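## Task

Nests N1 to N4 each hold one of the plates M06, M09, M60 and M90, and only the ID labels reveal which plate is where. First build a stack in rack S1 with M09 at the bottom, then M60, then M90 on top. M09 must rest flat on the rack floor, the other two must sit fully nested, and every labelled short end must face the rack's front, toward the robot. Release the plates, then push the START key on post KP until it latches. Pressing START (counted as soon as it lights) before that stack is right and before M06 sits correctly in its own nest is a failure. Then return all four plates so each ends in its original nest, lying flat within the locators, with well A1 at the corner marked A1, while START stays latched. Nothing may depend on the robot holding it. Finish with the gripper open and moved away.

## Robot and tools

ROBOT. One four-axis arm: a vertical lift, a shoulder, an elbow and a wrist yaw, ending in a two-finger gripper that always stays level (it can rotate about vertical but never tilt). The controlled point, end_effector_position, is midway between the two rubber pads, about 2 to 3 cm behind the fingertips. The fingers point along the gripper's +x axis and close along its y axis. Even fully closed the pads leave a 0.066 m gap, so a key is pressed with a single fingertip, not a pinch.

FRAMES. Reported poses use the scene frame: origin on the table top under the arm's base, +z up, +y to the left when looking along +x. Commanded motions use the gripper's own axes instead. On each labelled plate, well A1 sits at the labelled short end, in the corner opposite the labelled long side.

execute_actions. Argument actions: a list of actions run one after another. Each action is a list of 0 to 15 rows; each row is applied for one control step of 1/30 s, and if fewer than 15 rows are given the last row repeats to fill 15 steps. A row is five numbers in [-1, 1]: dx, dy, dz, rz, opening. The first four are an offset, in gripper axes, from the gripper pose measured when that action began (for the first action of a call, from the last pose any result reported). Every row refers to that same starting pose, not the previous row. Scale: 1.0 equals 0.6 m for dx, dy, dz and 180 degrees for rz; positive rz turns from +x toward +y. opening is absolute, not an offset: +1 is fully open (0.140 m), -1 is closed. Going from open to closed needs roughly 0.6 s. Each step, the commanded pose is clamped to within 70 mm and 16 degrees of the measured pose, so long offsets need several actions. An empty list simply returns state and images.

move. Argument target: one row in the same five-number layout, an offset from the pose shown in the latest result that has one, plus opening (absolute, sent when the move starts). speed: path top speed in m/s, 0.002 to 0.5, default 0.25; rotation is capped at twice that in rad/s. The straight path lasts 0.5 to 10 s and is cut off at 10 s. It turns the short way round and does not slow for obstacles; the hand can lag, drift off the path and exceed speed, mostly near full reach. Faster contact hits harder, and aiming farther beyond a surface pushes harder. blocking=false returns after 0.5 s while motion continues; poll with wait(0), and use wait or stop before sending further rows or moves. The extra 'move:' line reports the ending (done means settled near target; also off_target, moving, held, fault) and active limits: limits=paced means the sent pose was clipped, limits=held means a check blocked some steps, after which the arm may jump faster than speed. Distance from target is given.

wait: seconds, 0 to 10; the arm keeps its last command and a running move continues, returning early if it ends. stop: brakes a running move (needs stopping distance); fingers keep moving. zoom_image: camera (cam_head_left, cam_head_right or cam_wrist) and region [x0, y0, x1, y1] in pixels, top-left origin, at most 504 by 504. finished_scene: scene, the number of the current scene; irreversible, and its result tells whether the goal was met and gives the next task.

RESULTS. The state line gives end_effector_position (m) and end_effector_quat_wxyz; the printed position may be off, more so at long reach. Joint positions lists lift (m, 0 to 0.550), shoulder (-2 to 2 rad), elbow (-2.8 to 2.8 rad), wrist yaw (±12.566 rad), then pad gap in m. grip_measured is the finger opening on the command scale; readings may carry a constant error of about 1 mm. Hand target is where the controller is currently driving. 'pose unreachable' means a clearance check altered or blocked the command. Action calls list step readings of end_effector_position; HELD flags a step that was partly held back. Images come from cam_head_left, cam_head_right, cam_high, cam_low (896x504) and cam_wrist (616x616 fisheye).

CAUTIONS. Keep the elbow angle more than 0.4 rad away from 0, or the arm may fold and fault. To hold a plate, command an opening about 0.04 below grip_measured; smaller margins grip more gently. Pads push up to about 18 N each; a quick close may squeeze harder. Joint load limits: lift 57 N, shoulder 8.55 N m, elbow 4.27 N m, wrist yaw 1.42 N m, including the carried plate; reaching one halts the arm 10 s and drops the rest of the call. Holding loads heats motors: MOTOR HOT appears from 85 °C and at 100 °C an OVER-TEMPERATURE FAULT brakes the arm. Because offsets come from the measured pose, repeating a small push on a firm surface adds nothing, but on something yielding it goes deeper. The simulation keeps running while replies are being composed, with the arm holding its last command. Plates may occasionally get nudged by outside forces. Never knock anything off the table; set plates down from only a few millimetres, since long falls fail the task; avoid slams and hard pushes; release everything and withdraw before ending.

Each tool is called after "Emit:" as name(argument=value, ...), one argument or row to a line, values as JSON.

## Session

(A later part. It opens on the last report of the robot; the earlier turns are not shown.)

Emit:
move(
  target=[0, 0, -0.018, 0, 0.1],
  speed=0.04,
)

Scene clock: 43.43 s.
end_effector_position=(+0.6432, +0.2902, +0.0270) grip_measured=+0.10 end_effector_quat_wxyz=(+0.959, +0.000, +0.000, +0.284)
Joint positions: [ 0.022  1.15   1.818 -2.391  0.107]
Hand target: +0.643, +0.290, +0.027; +0.959, +0.000, +0.000, +0.284
Off the commanded pose: 0.005 m, 0 deg.
TORQUE FAULT: the external load on joint 1 (lift) reached its load limit, and the arm stopped for 10 seconds. That time counts as 20 of the actions that you can send in this scene. The arm's remaining commands of this call were not run. The arm holds where it stopped, with its grip as last carried out, and accepts commands again: back off and push less far. The arm stops again, at the same cost, whenever a joint's load reaches its limit.
move: fault

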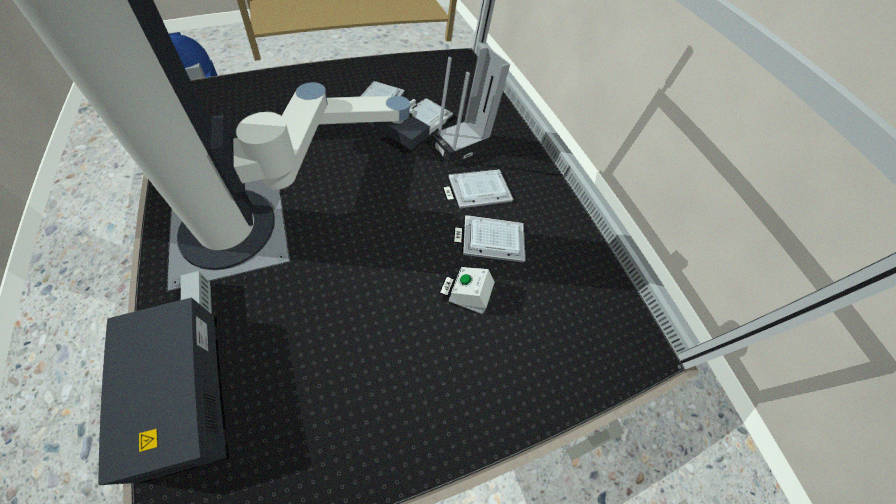

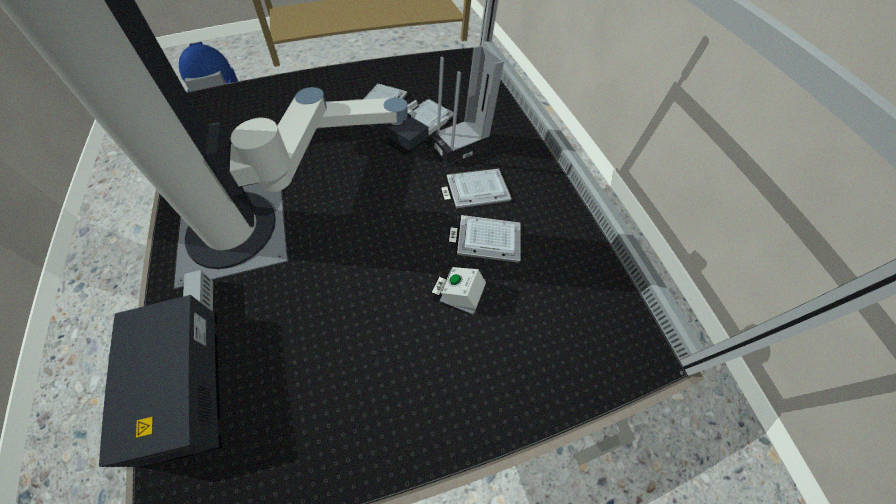

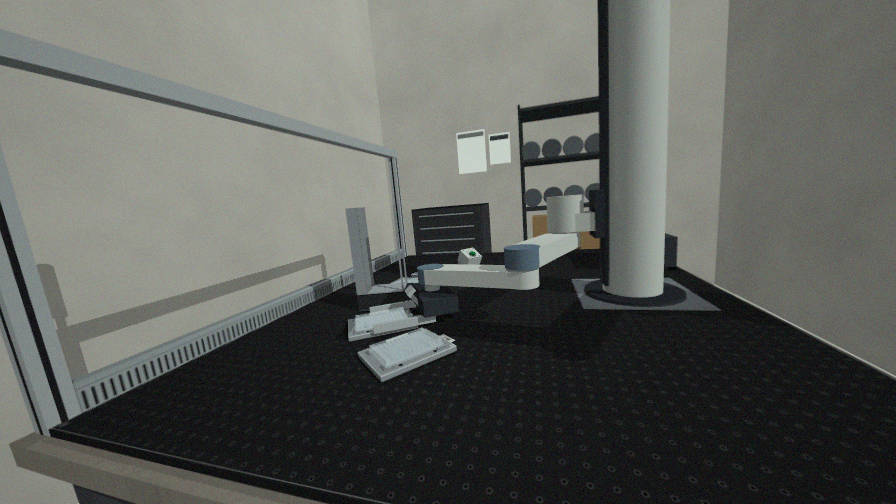

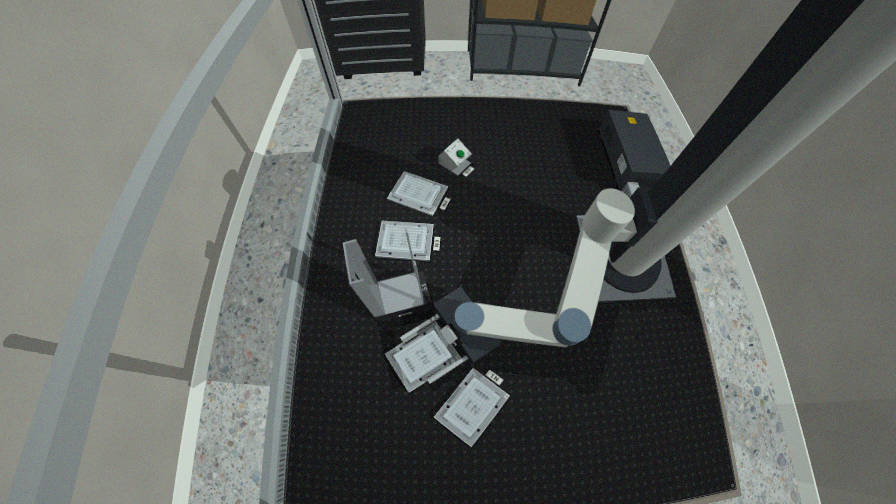

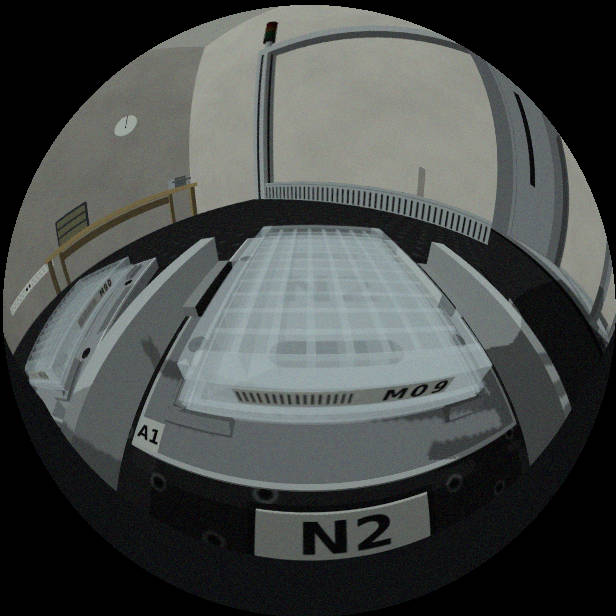

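Emit:
execute_actions(
  actions=[
    [[0,0,0.005,0,0.1]],
    [[0,0,0,0,0.0],[0,0,0,0,-0.05],[0,0,0,0,-0.1],[0,0,0,0,-0.15],[0,0,0,0,-0.2],[0,0,0,0,-0.25],[0,0,0,0,-0.3],[0,0,0,0,-0.33],[0,0,0,0,-0.36],[0,0,0,0,-0.39],[0,0,0,0,-0.42]],
  ],
)

Scene clock: 45.30 s.
end_effector_position=(+0.6432, +0.2902, +0.0301) grip_measured=-0.42 end_effector_quat_wxyz=(+0.959, +0.000, +0.000, +0.284)
Joint positions: [ 0.025  1.15   1.818 -2.391  0.087]
Hand target: +0.643, +0.290, +0.030; +0.959, +0.000, +0.000, +0.284
Off the commanded pose: 0.000 m, 0 deg.
Step readings (end_effector_position; steps 1 to 15: 1st action; 16 to 30: 2nd action):
0: (+0.6432, +0.2902, +0.0270)
1: (+0.6432, +0.2902, +0.0270)
2: (+0.6432, +0.2902, +0.0278)
4: (+0.6432, +0.2902, +0.0302)
8: (+0.6432, +0.2902, +0.0301)
15: (+0.6432, +0.2902, +0.0301)
16: (+0.6432, +0.2902, +0.0301)
17: (+0.6432, +0.2902, +0.0301)
19: (+0.6432, +0.2902, +0.0301)
23: (+0.6432, +0.2902, +0.0301)
30: end_effector_position above

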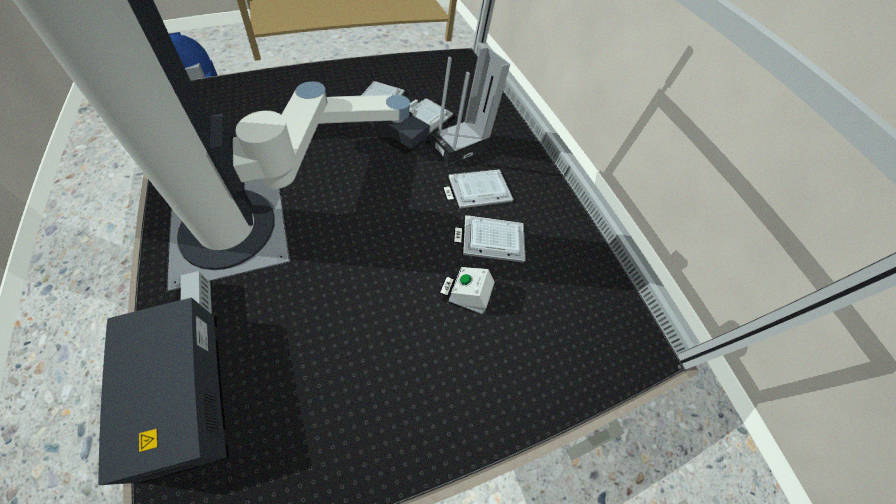

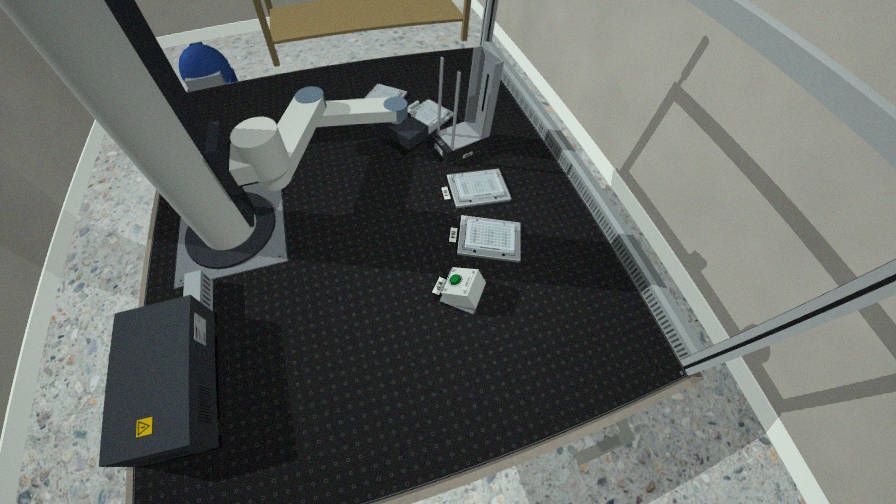

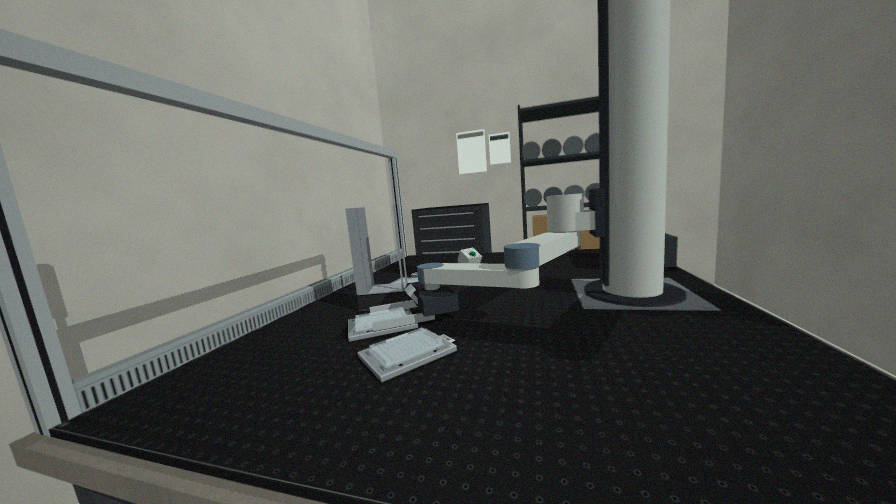

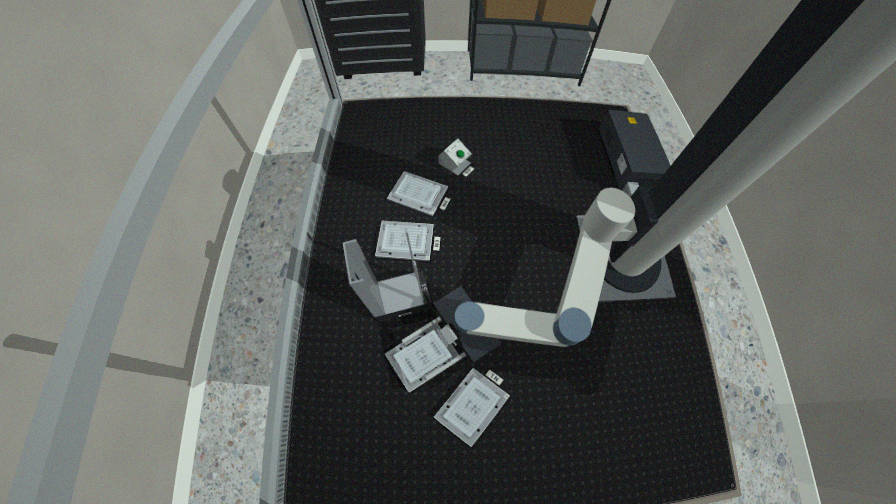

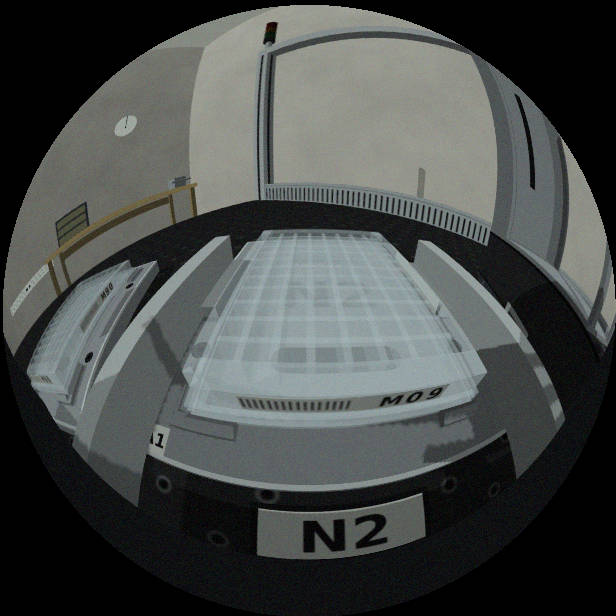

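Emit:
zoom_image(
  camera="cam_wrist",
  region=[150, 220, 510, 460],
)

Emit:
zoom_image(
  camera="cam_low",
  region=[375, 300, 485, 400],
)

Region (150, 220, 510, 460) of cam_wrist's 616x616 image, scaled by 1.400, with more detail than that image has.

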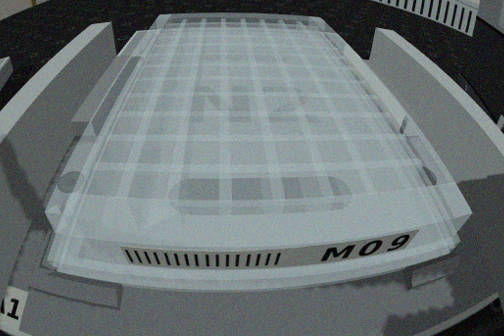

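Region (375, 300, 485, 400) of cam_low's 896x504 image, scaled by 4.582, with more detail than that image has; it fills the top 458 rows of this view, and the rest is white.

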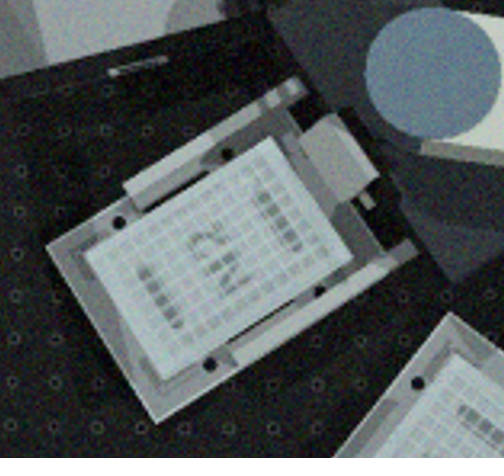

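Continue closing slowly.

Emit:
execute_actions(
  actions=[
    [[0,0,0,0,-0.44],[0,0,0,0,-0.45],[0,0,0,0,-0.46],[0,0,0,0,-0.47],[0,0,0,0,-0.48],[0,0,0,0,-0.49],[0,0,0,0,-0.50],[0,0,0,0,-0.51],[0,0,0,0,-0.52],[0,0,0,0,-0.53],[0,0,0,0,-0.54],[0,0,0,0,-0.55],[0,0,0,0,-0.56],[0,0,0,0,-0.57],[0,0,0,0,-0.58]],
  ],
)

Scene clock: 46.60 s.
end_effector_position=(+0.6432, +0.2902, +0.0301) grip_measured=-0.49 end_effector_quat_wxyz=(+0.959, +0.000, +0.000, +0.284)
Joint positions: [ 0.025  1.15   1.818 -2.391  0.085]
Hand target: +0.643, +0.290, +0.030; +0.959, +0.000, +0.000, +0.284
Off the commanded pose: 0.000 m, 0 deg.
Step readings (end_effector_position):
0: (+0.6432, +0.2902, +0.0301)
1: (+0.6432, +0.2902, +0.0301)
2: (+0.6432, +0.2902, +0.0301)
4: (+0.6432, +0.2902, +0.0301)
8: (+0.6432, +0.2902, +0.0301)
15: end_effector_position above

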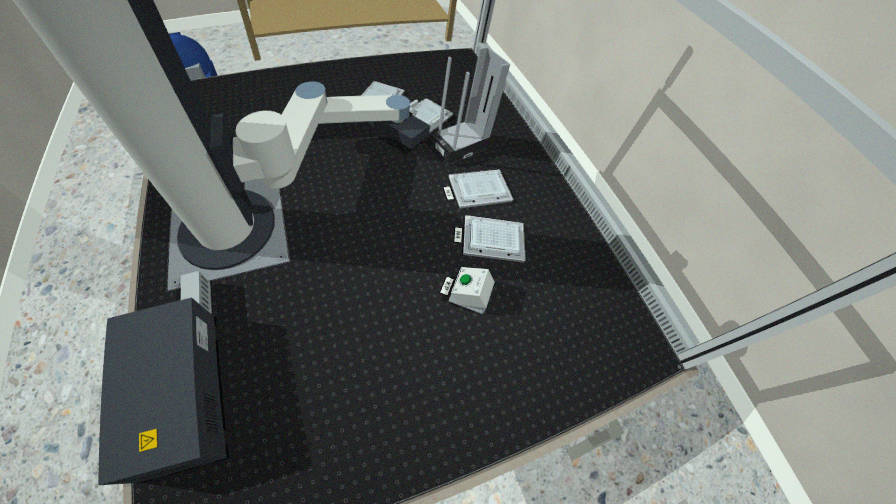

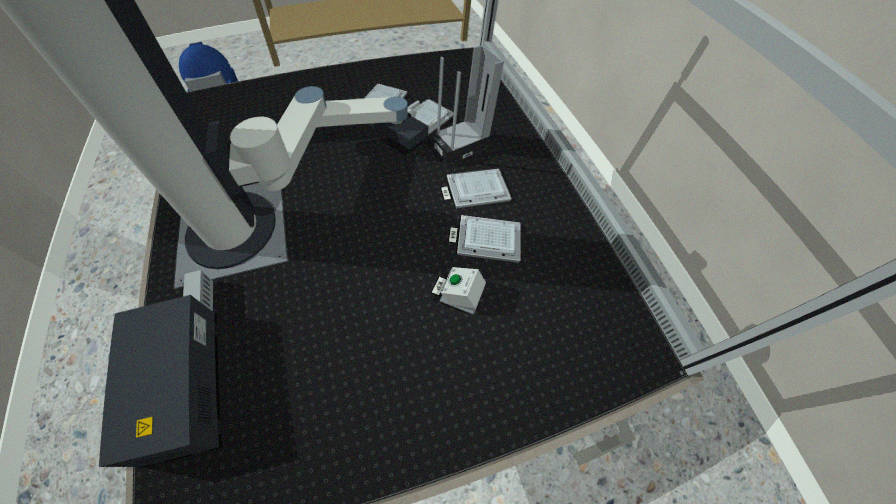

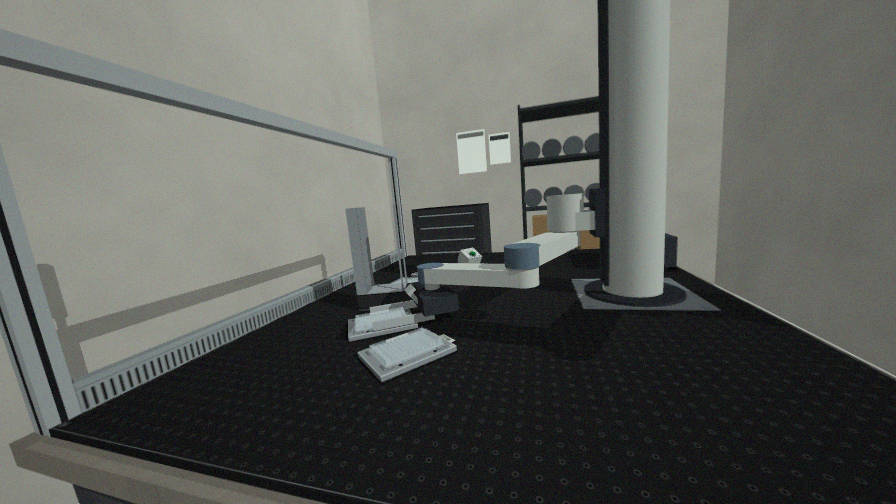

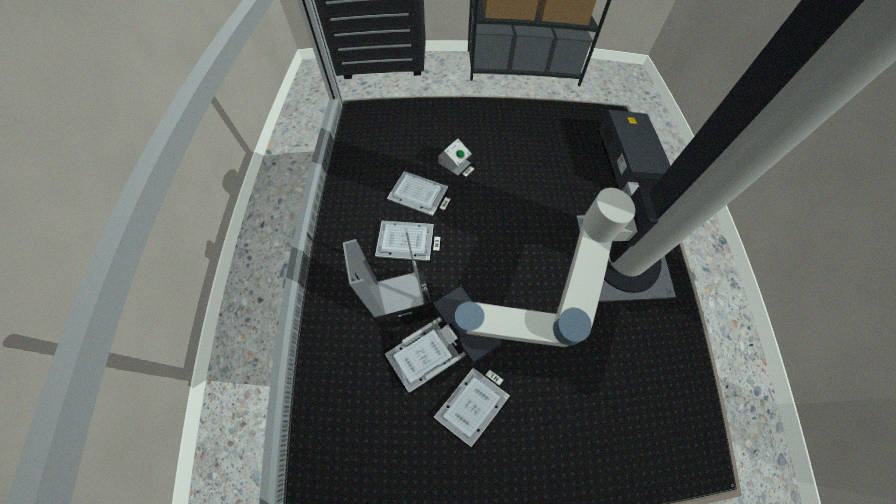

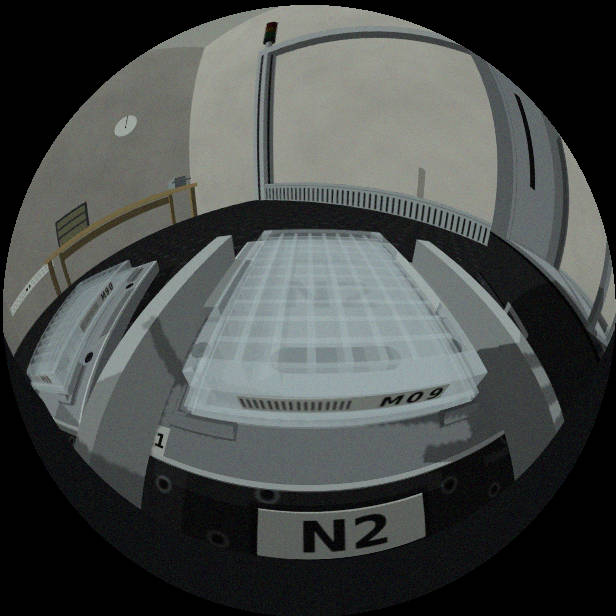

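Emit:
move(
  target=[0, 0, 0.05, 0, -0.54],
  speed=0.04,
)

Scene clock: 48.10 s.
end_effector_position=(+0.6432, +0.2902, +0.0601) grip_measured=-0.49 end_effector_quat_wxyz=(+0.959, +0.000, +0.000, +0.284)
Joint positions: [ 0.055  1.15   1.818 -2.391  0.085]
Hand target: +0.643, +0.290, +0.060; +0.959, +0.000, +0.000, +0.284
Off the commanded pose: 0.000 m, 0 deg.
move: done

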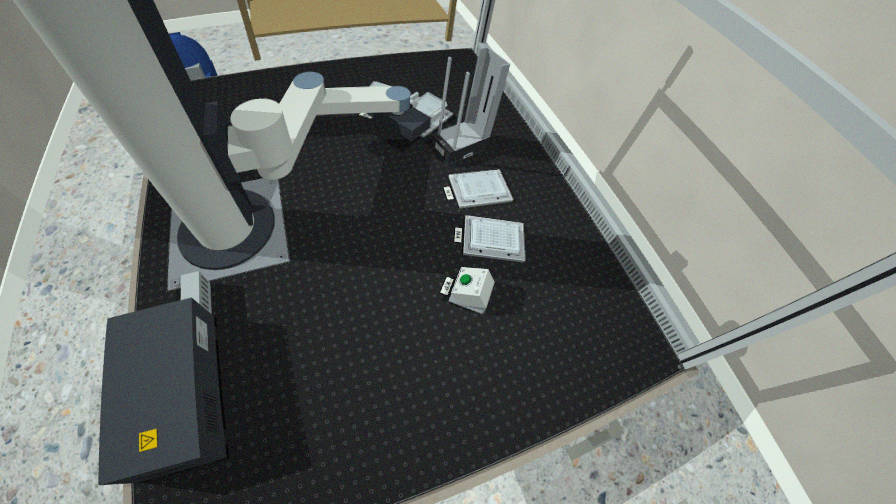

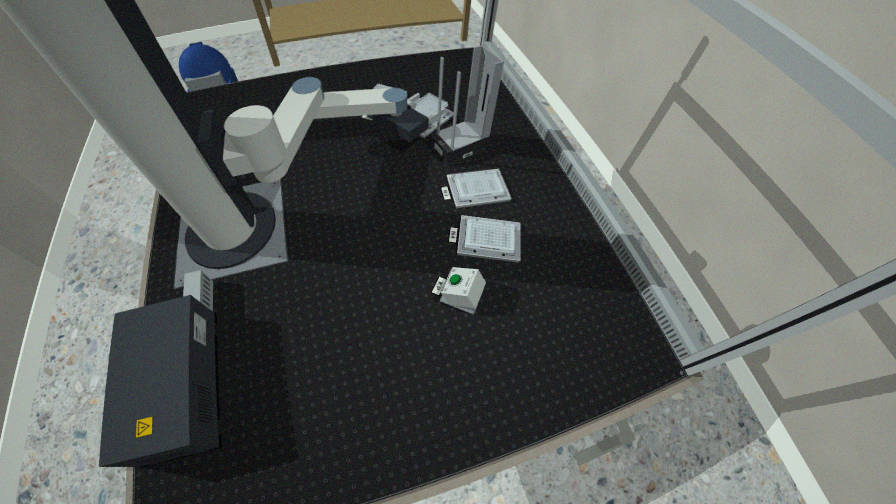

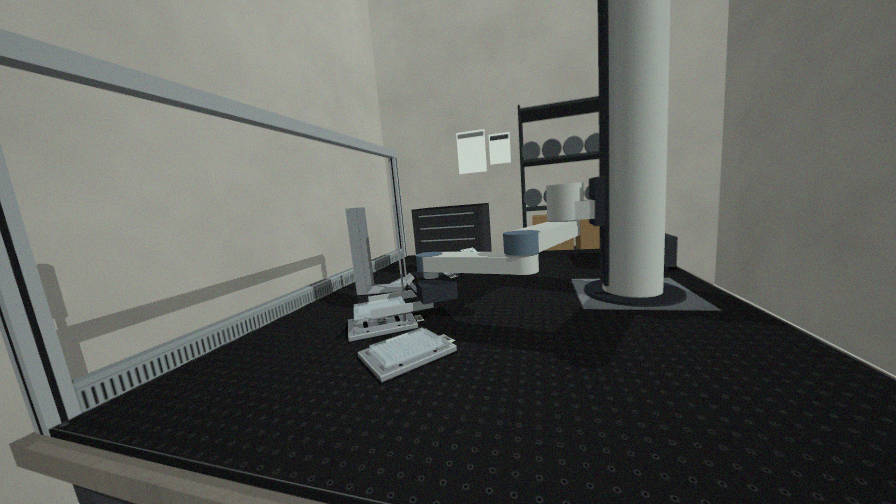

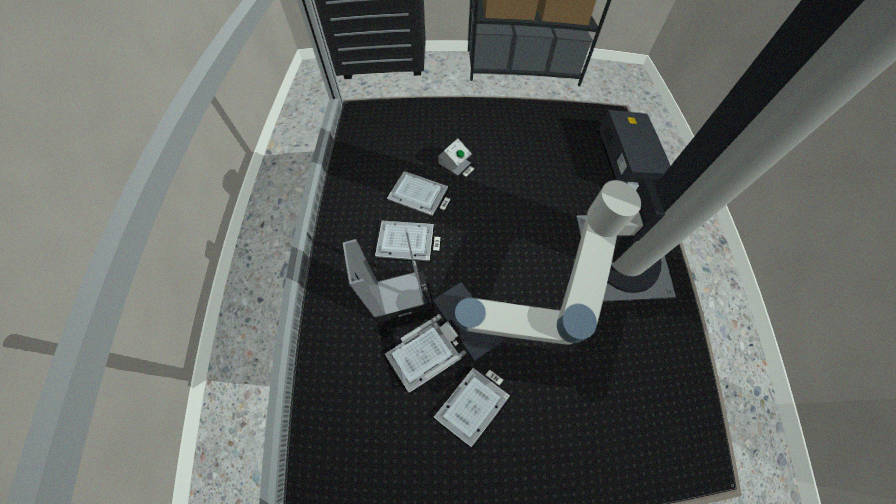

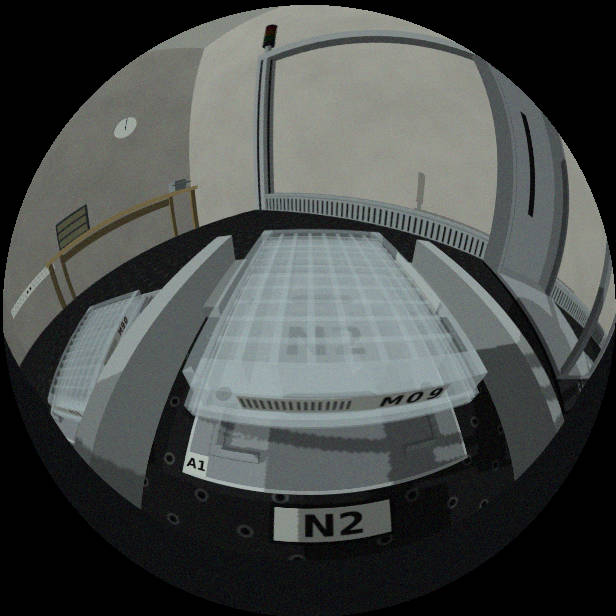

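Emit:
move(
  target=[0, 0, 0.48, 0, -0.54],
  speed=0.3,
)

Scene clock: 51.57 s.
end_effector_position=(+0.6432, +0.2903, +0.3481) grip_measured=-0.49 end_effector_quat_wxyz=(+0.959, +0.000, +0.000, +0.284)
Joint positions: [ 0.343  1.15   1.818 -2.391  0.085]
Hand target: +0.643, +0.290, +0.348; +0.959, +0.000, +0.000, +0.284
Off the commanded pose: 0.000 m, 0 deg.
move: done

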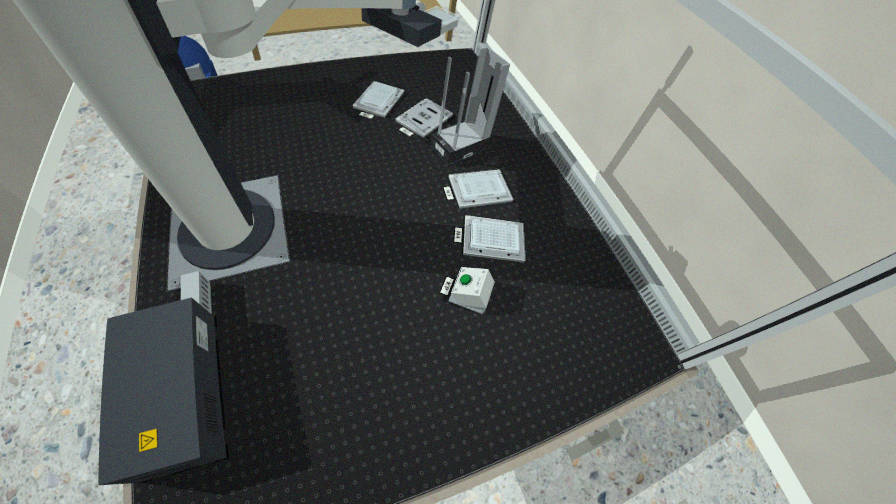

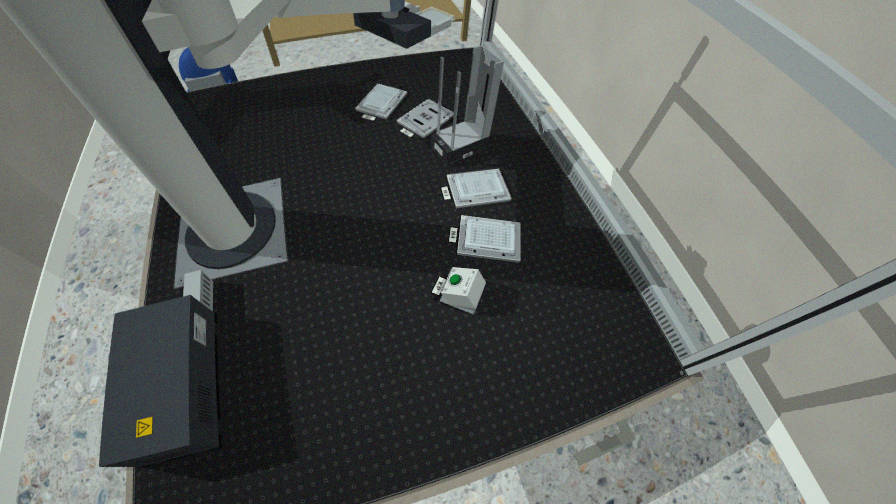

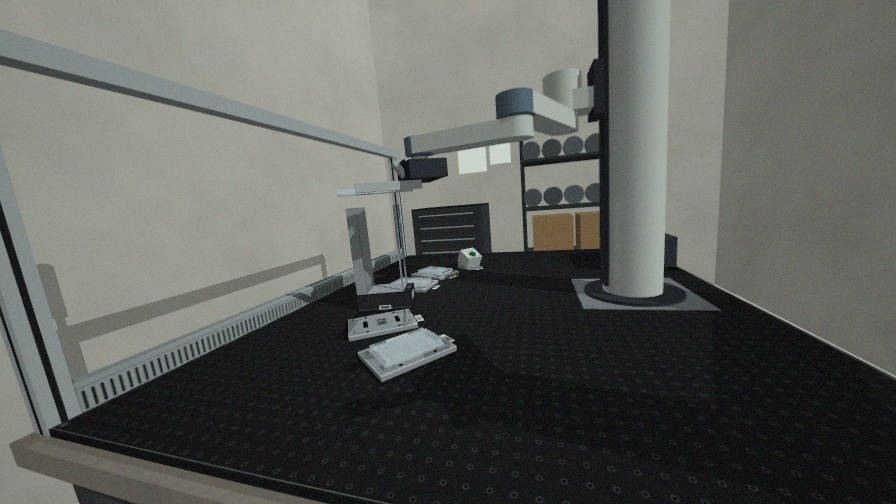

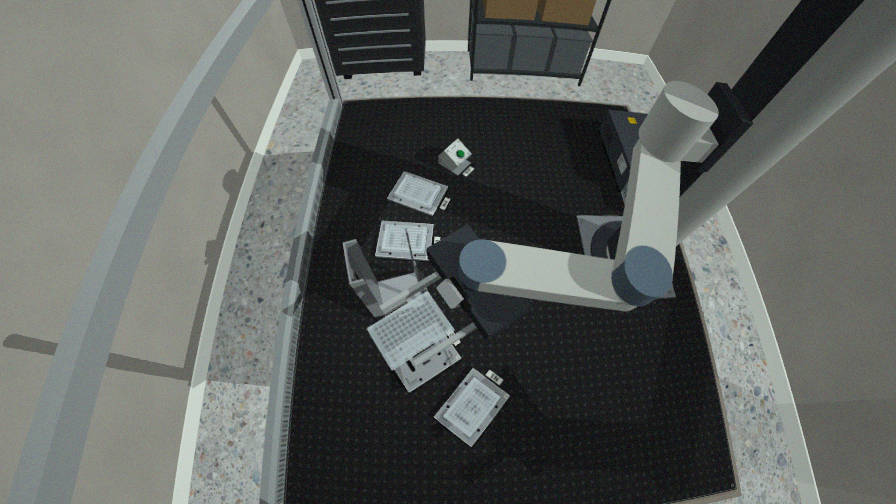

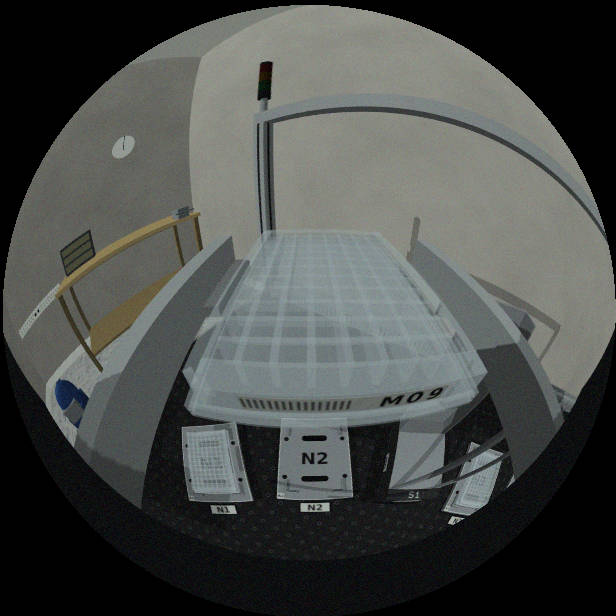

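Emit:
move(
  target=[-0.0435, -0.2925, 0, -0.1003, -0.54],
  speed=0.25,
)

Scene clock: 53.10 s.
end_effector_position=(+0.7170, +0.1287, +0.3481) grip_measured=-0.49 end_effector_quat_wxyz=(+0.992, +0.000, +0.000, +0.130)
Joint positions: [ 0.343  0.808  1.857 -2.405  0.085]
Hand target: +0.717, +0.129, +0.348; +0.991, +0.000, +0.000, +0.130
Off the commanded pose: 0.000 m, 0 deg.
move: done

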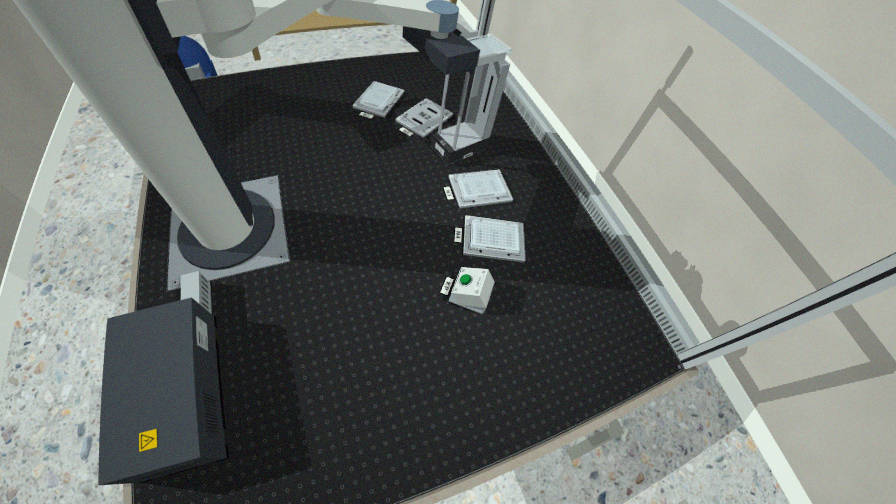

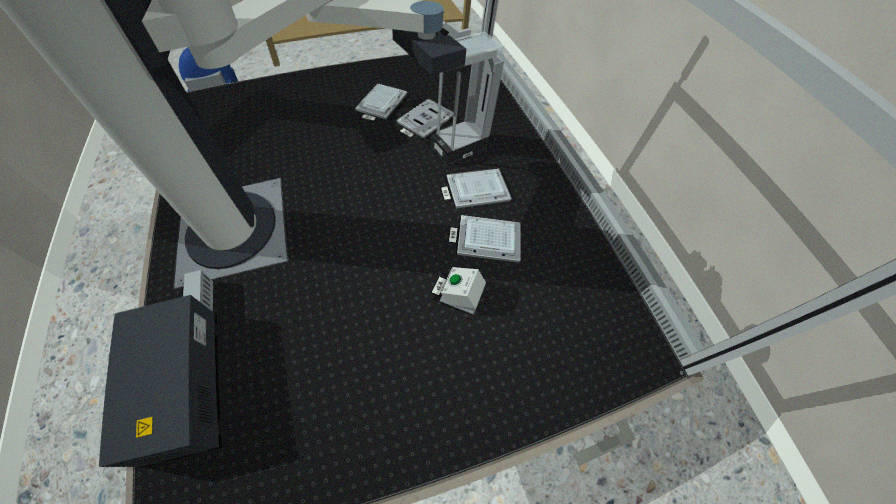

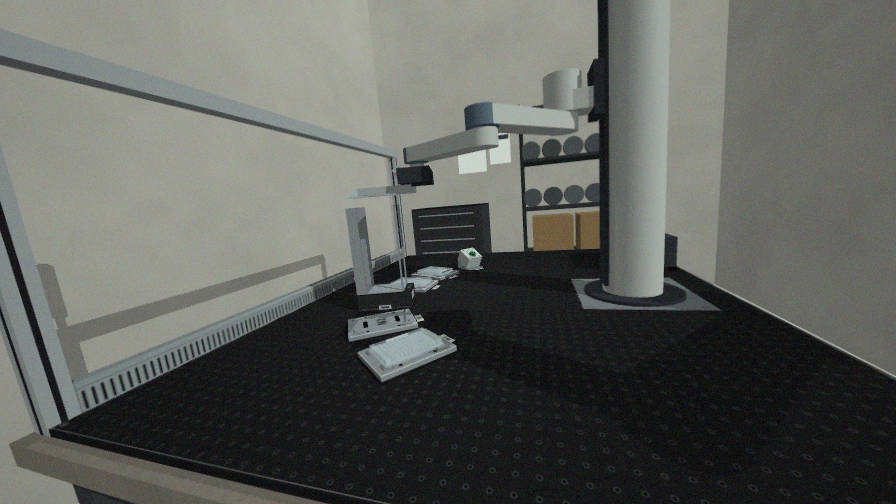

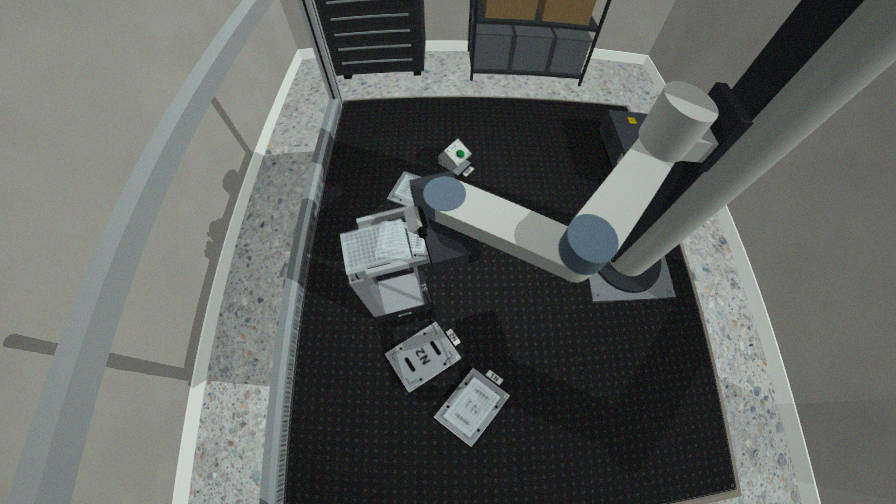

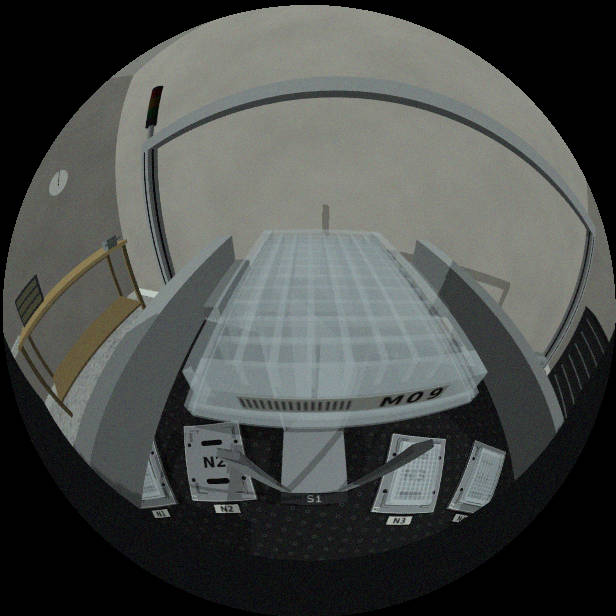

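Emit:
zoom_image(
  camera="cam_wrist",
  region=[170, 340, 500, 540],
)

Region (170, 340, 500, 540) of cam_wrist's 616x616 image, scaled by 1.527, with more detail than that image has; it fills the top 305 rows of this view, and the rest is white.

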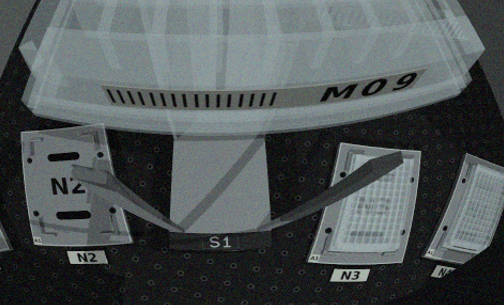

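Emit:
move(
  target=[0, 0, -0.035, 0, -0.54],
  speed=0.05,
)

Scene clock: 55.57 s.
end_effector_position=(+0.7170, +0.1287, +0.3271) grip_measured=-0.49 end_effector_quat_wxyz=(+0.992, +0.000, +0.000, +0.130)
Joint positions: [ 0.322  0.809  1.857 -2.405  0.085]
Hand target: +0.717, +0.129, +0.327; +0.992, +0.000, +0.000, +0.130
Off the commanded pose: 0.000 m, 0 deg.
move: done

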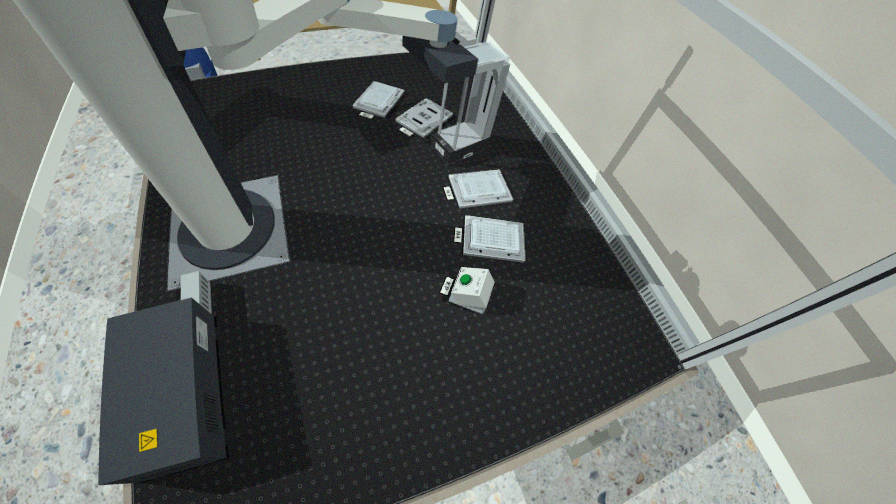

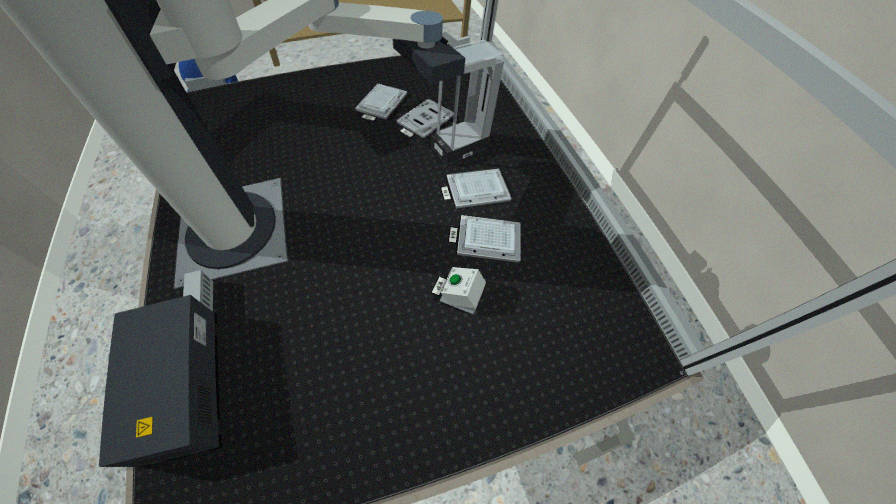

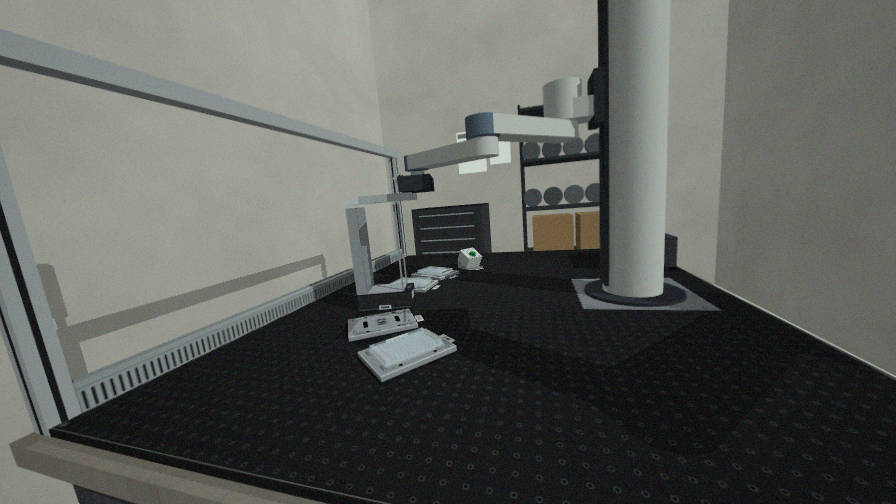

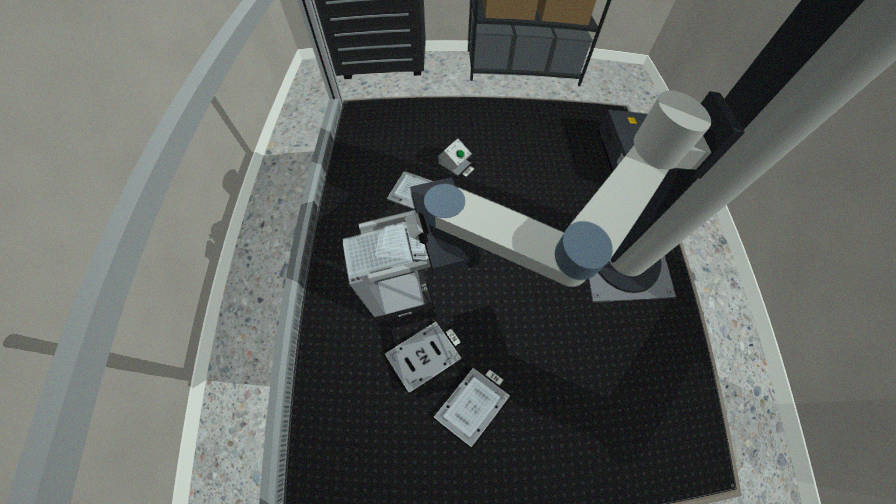

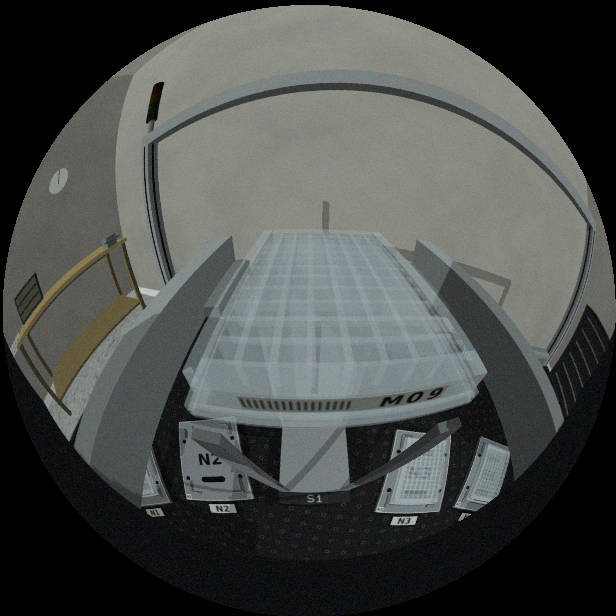

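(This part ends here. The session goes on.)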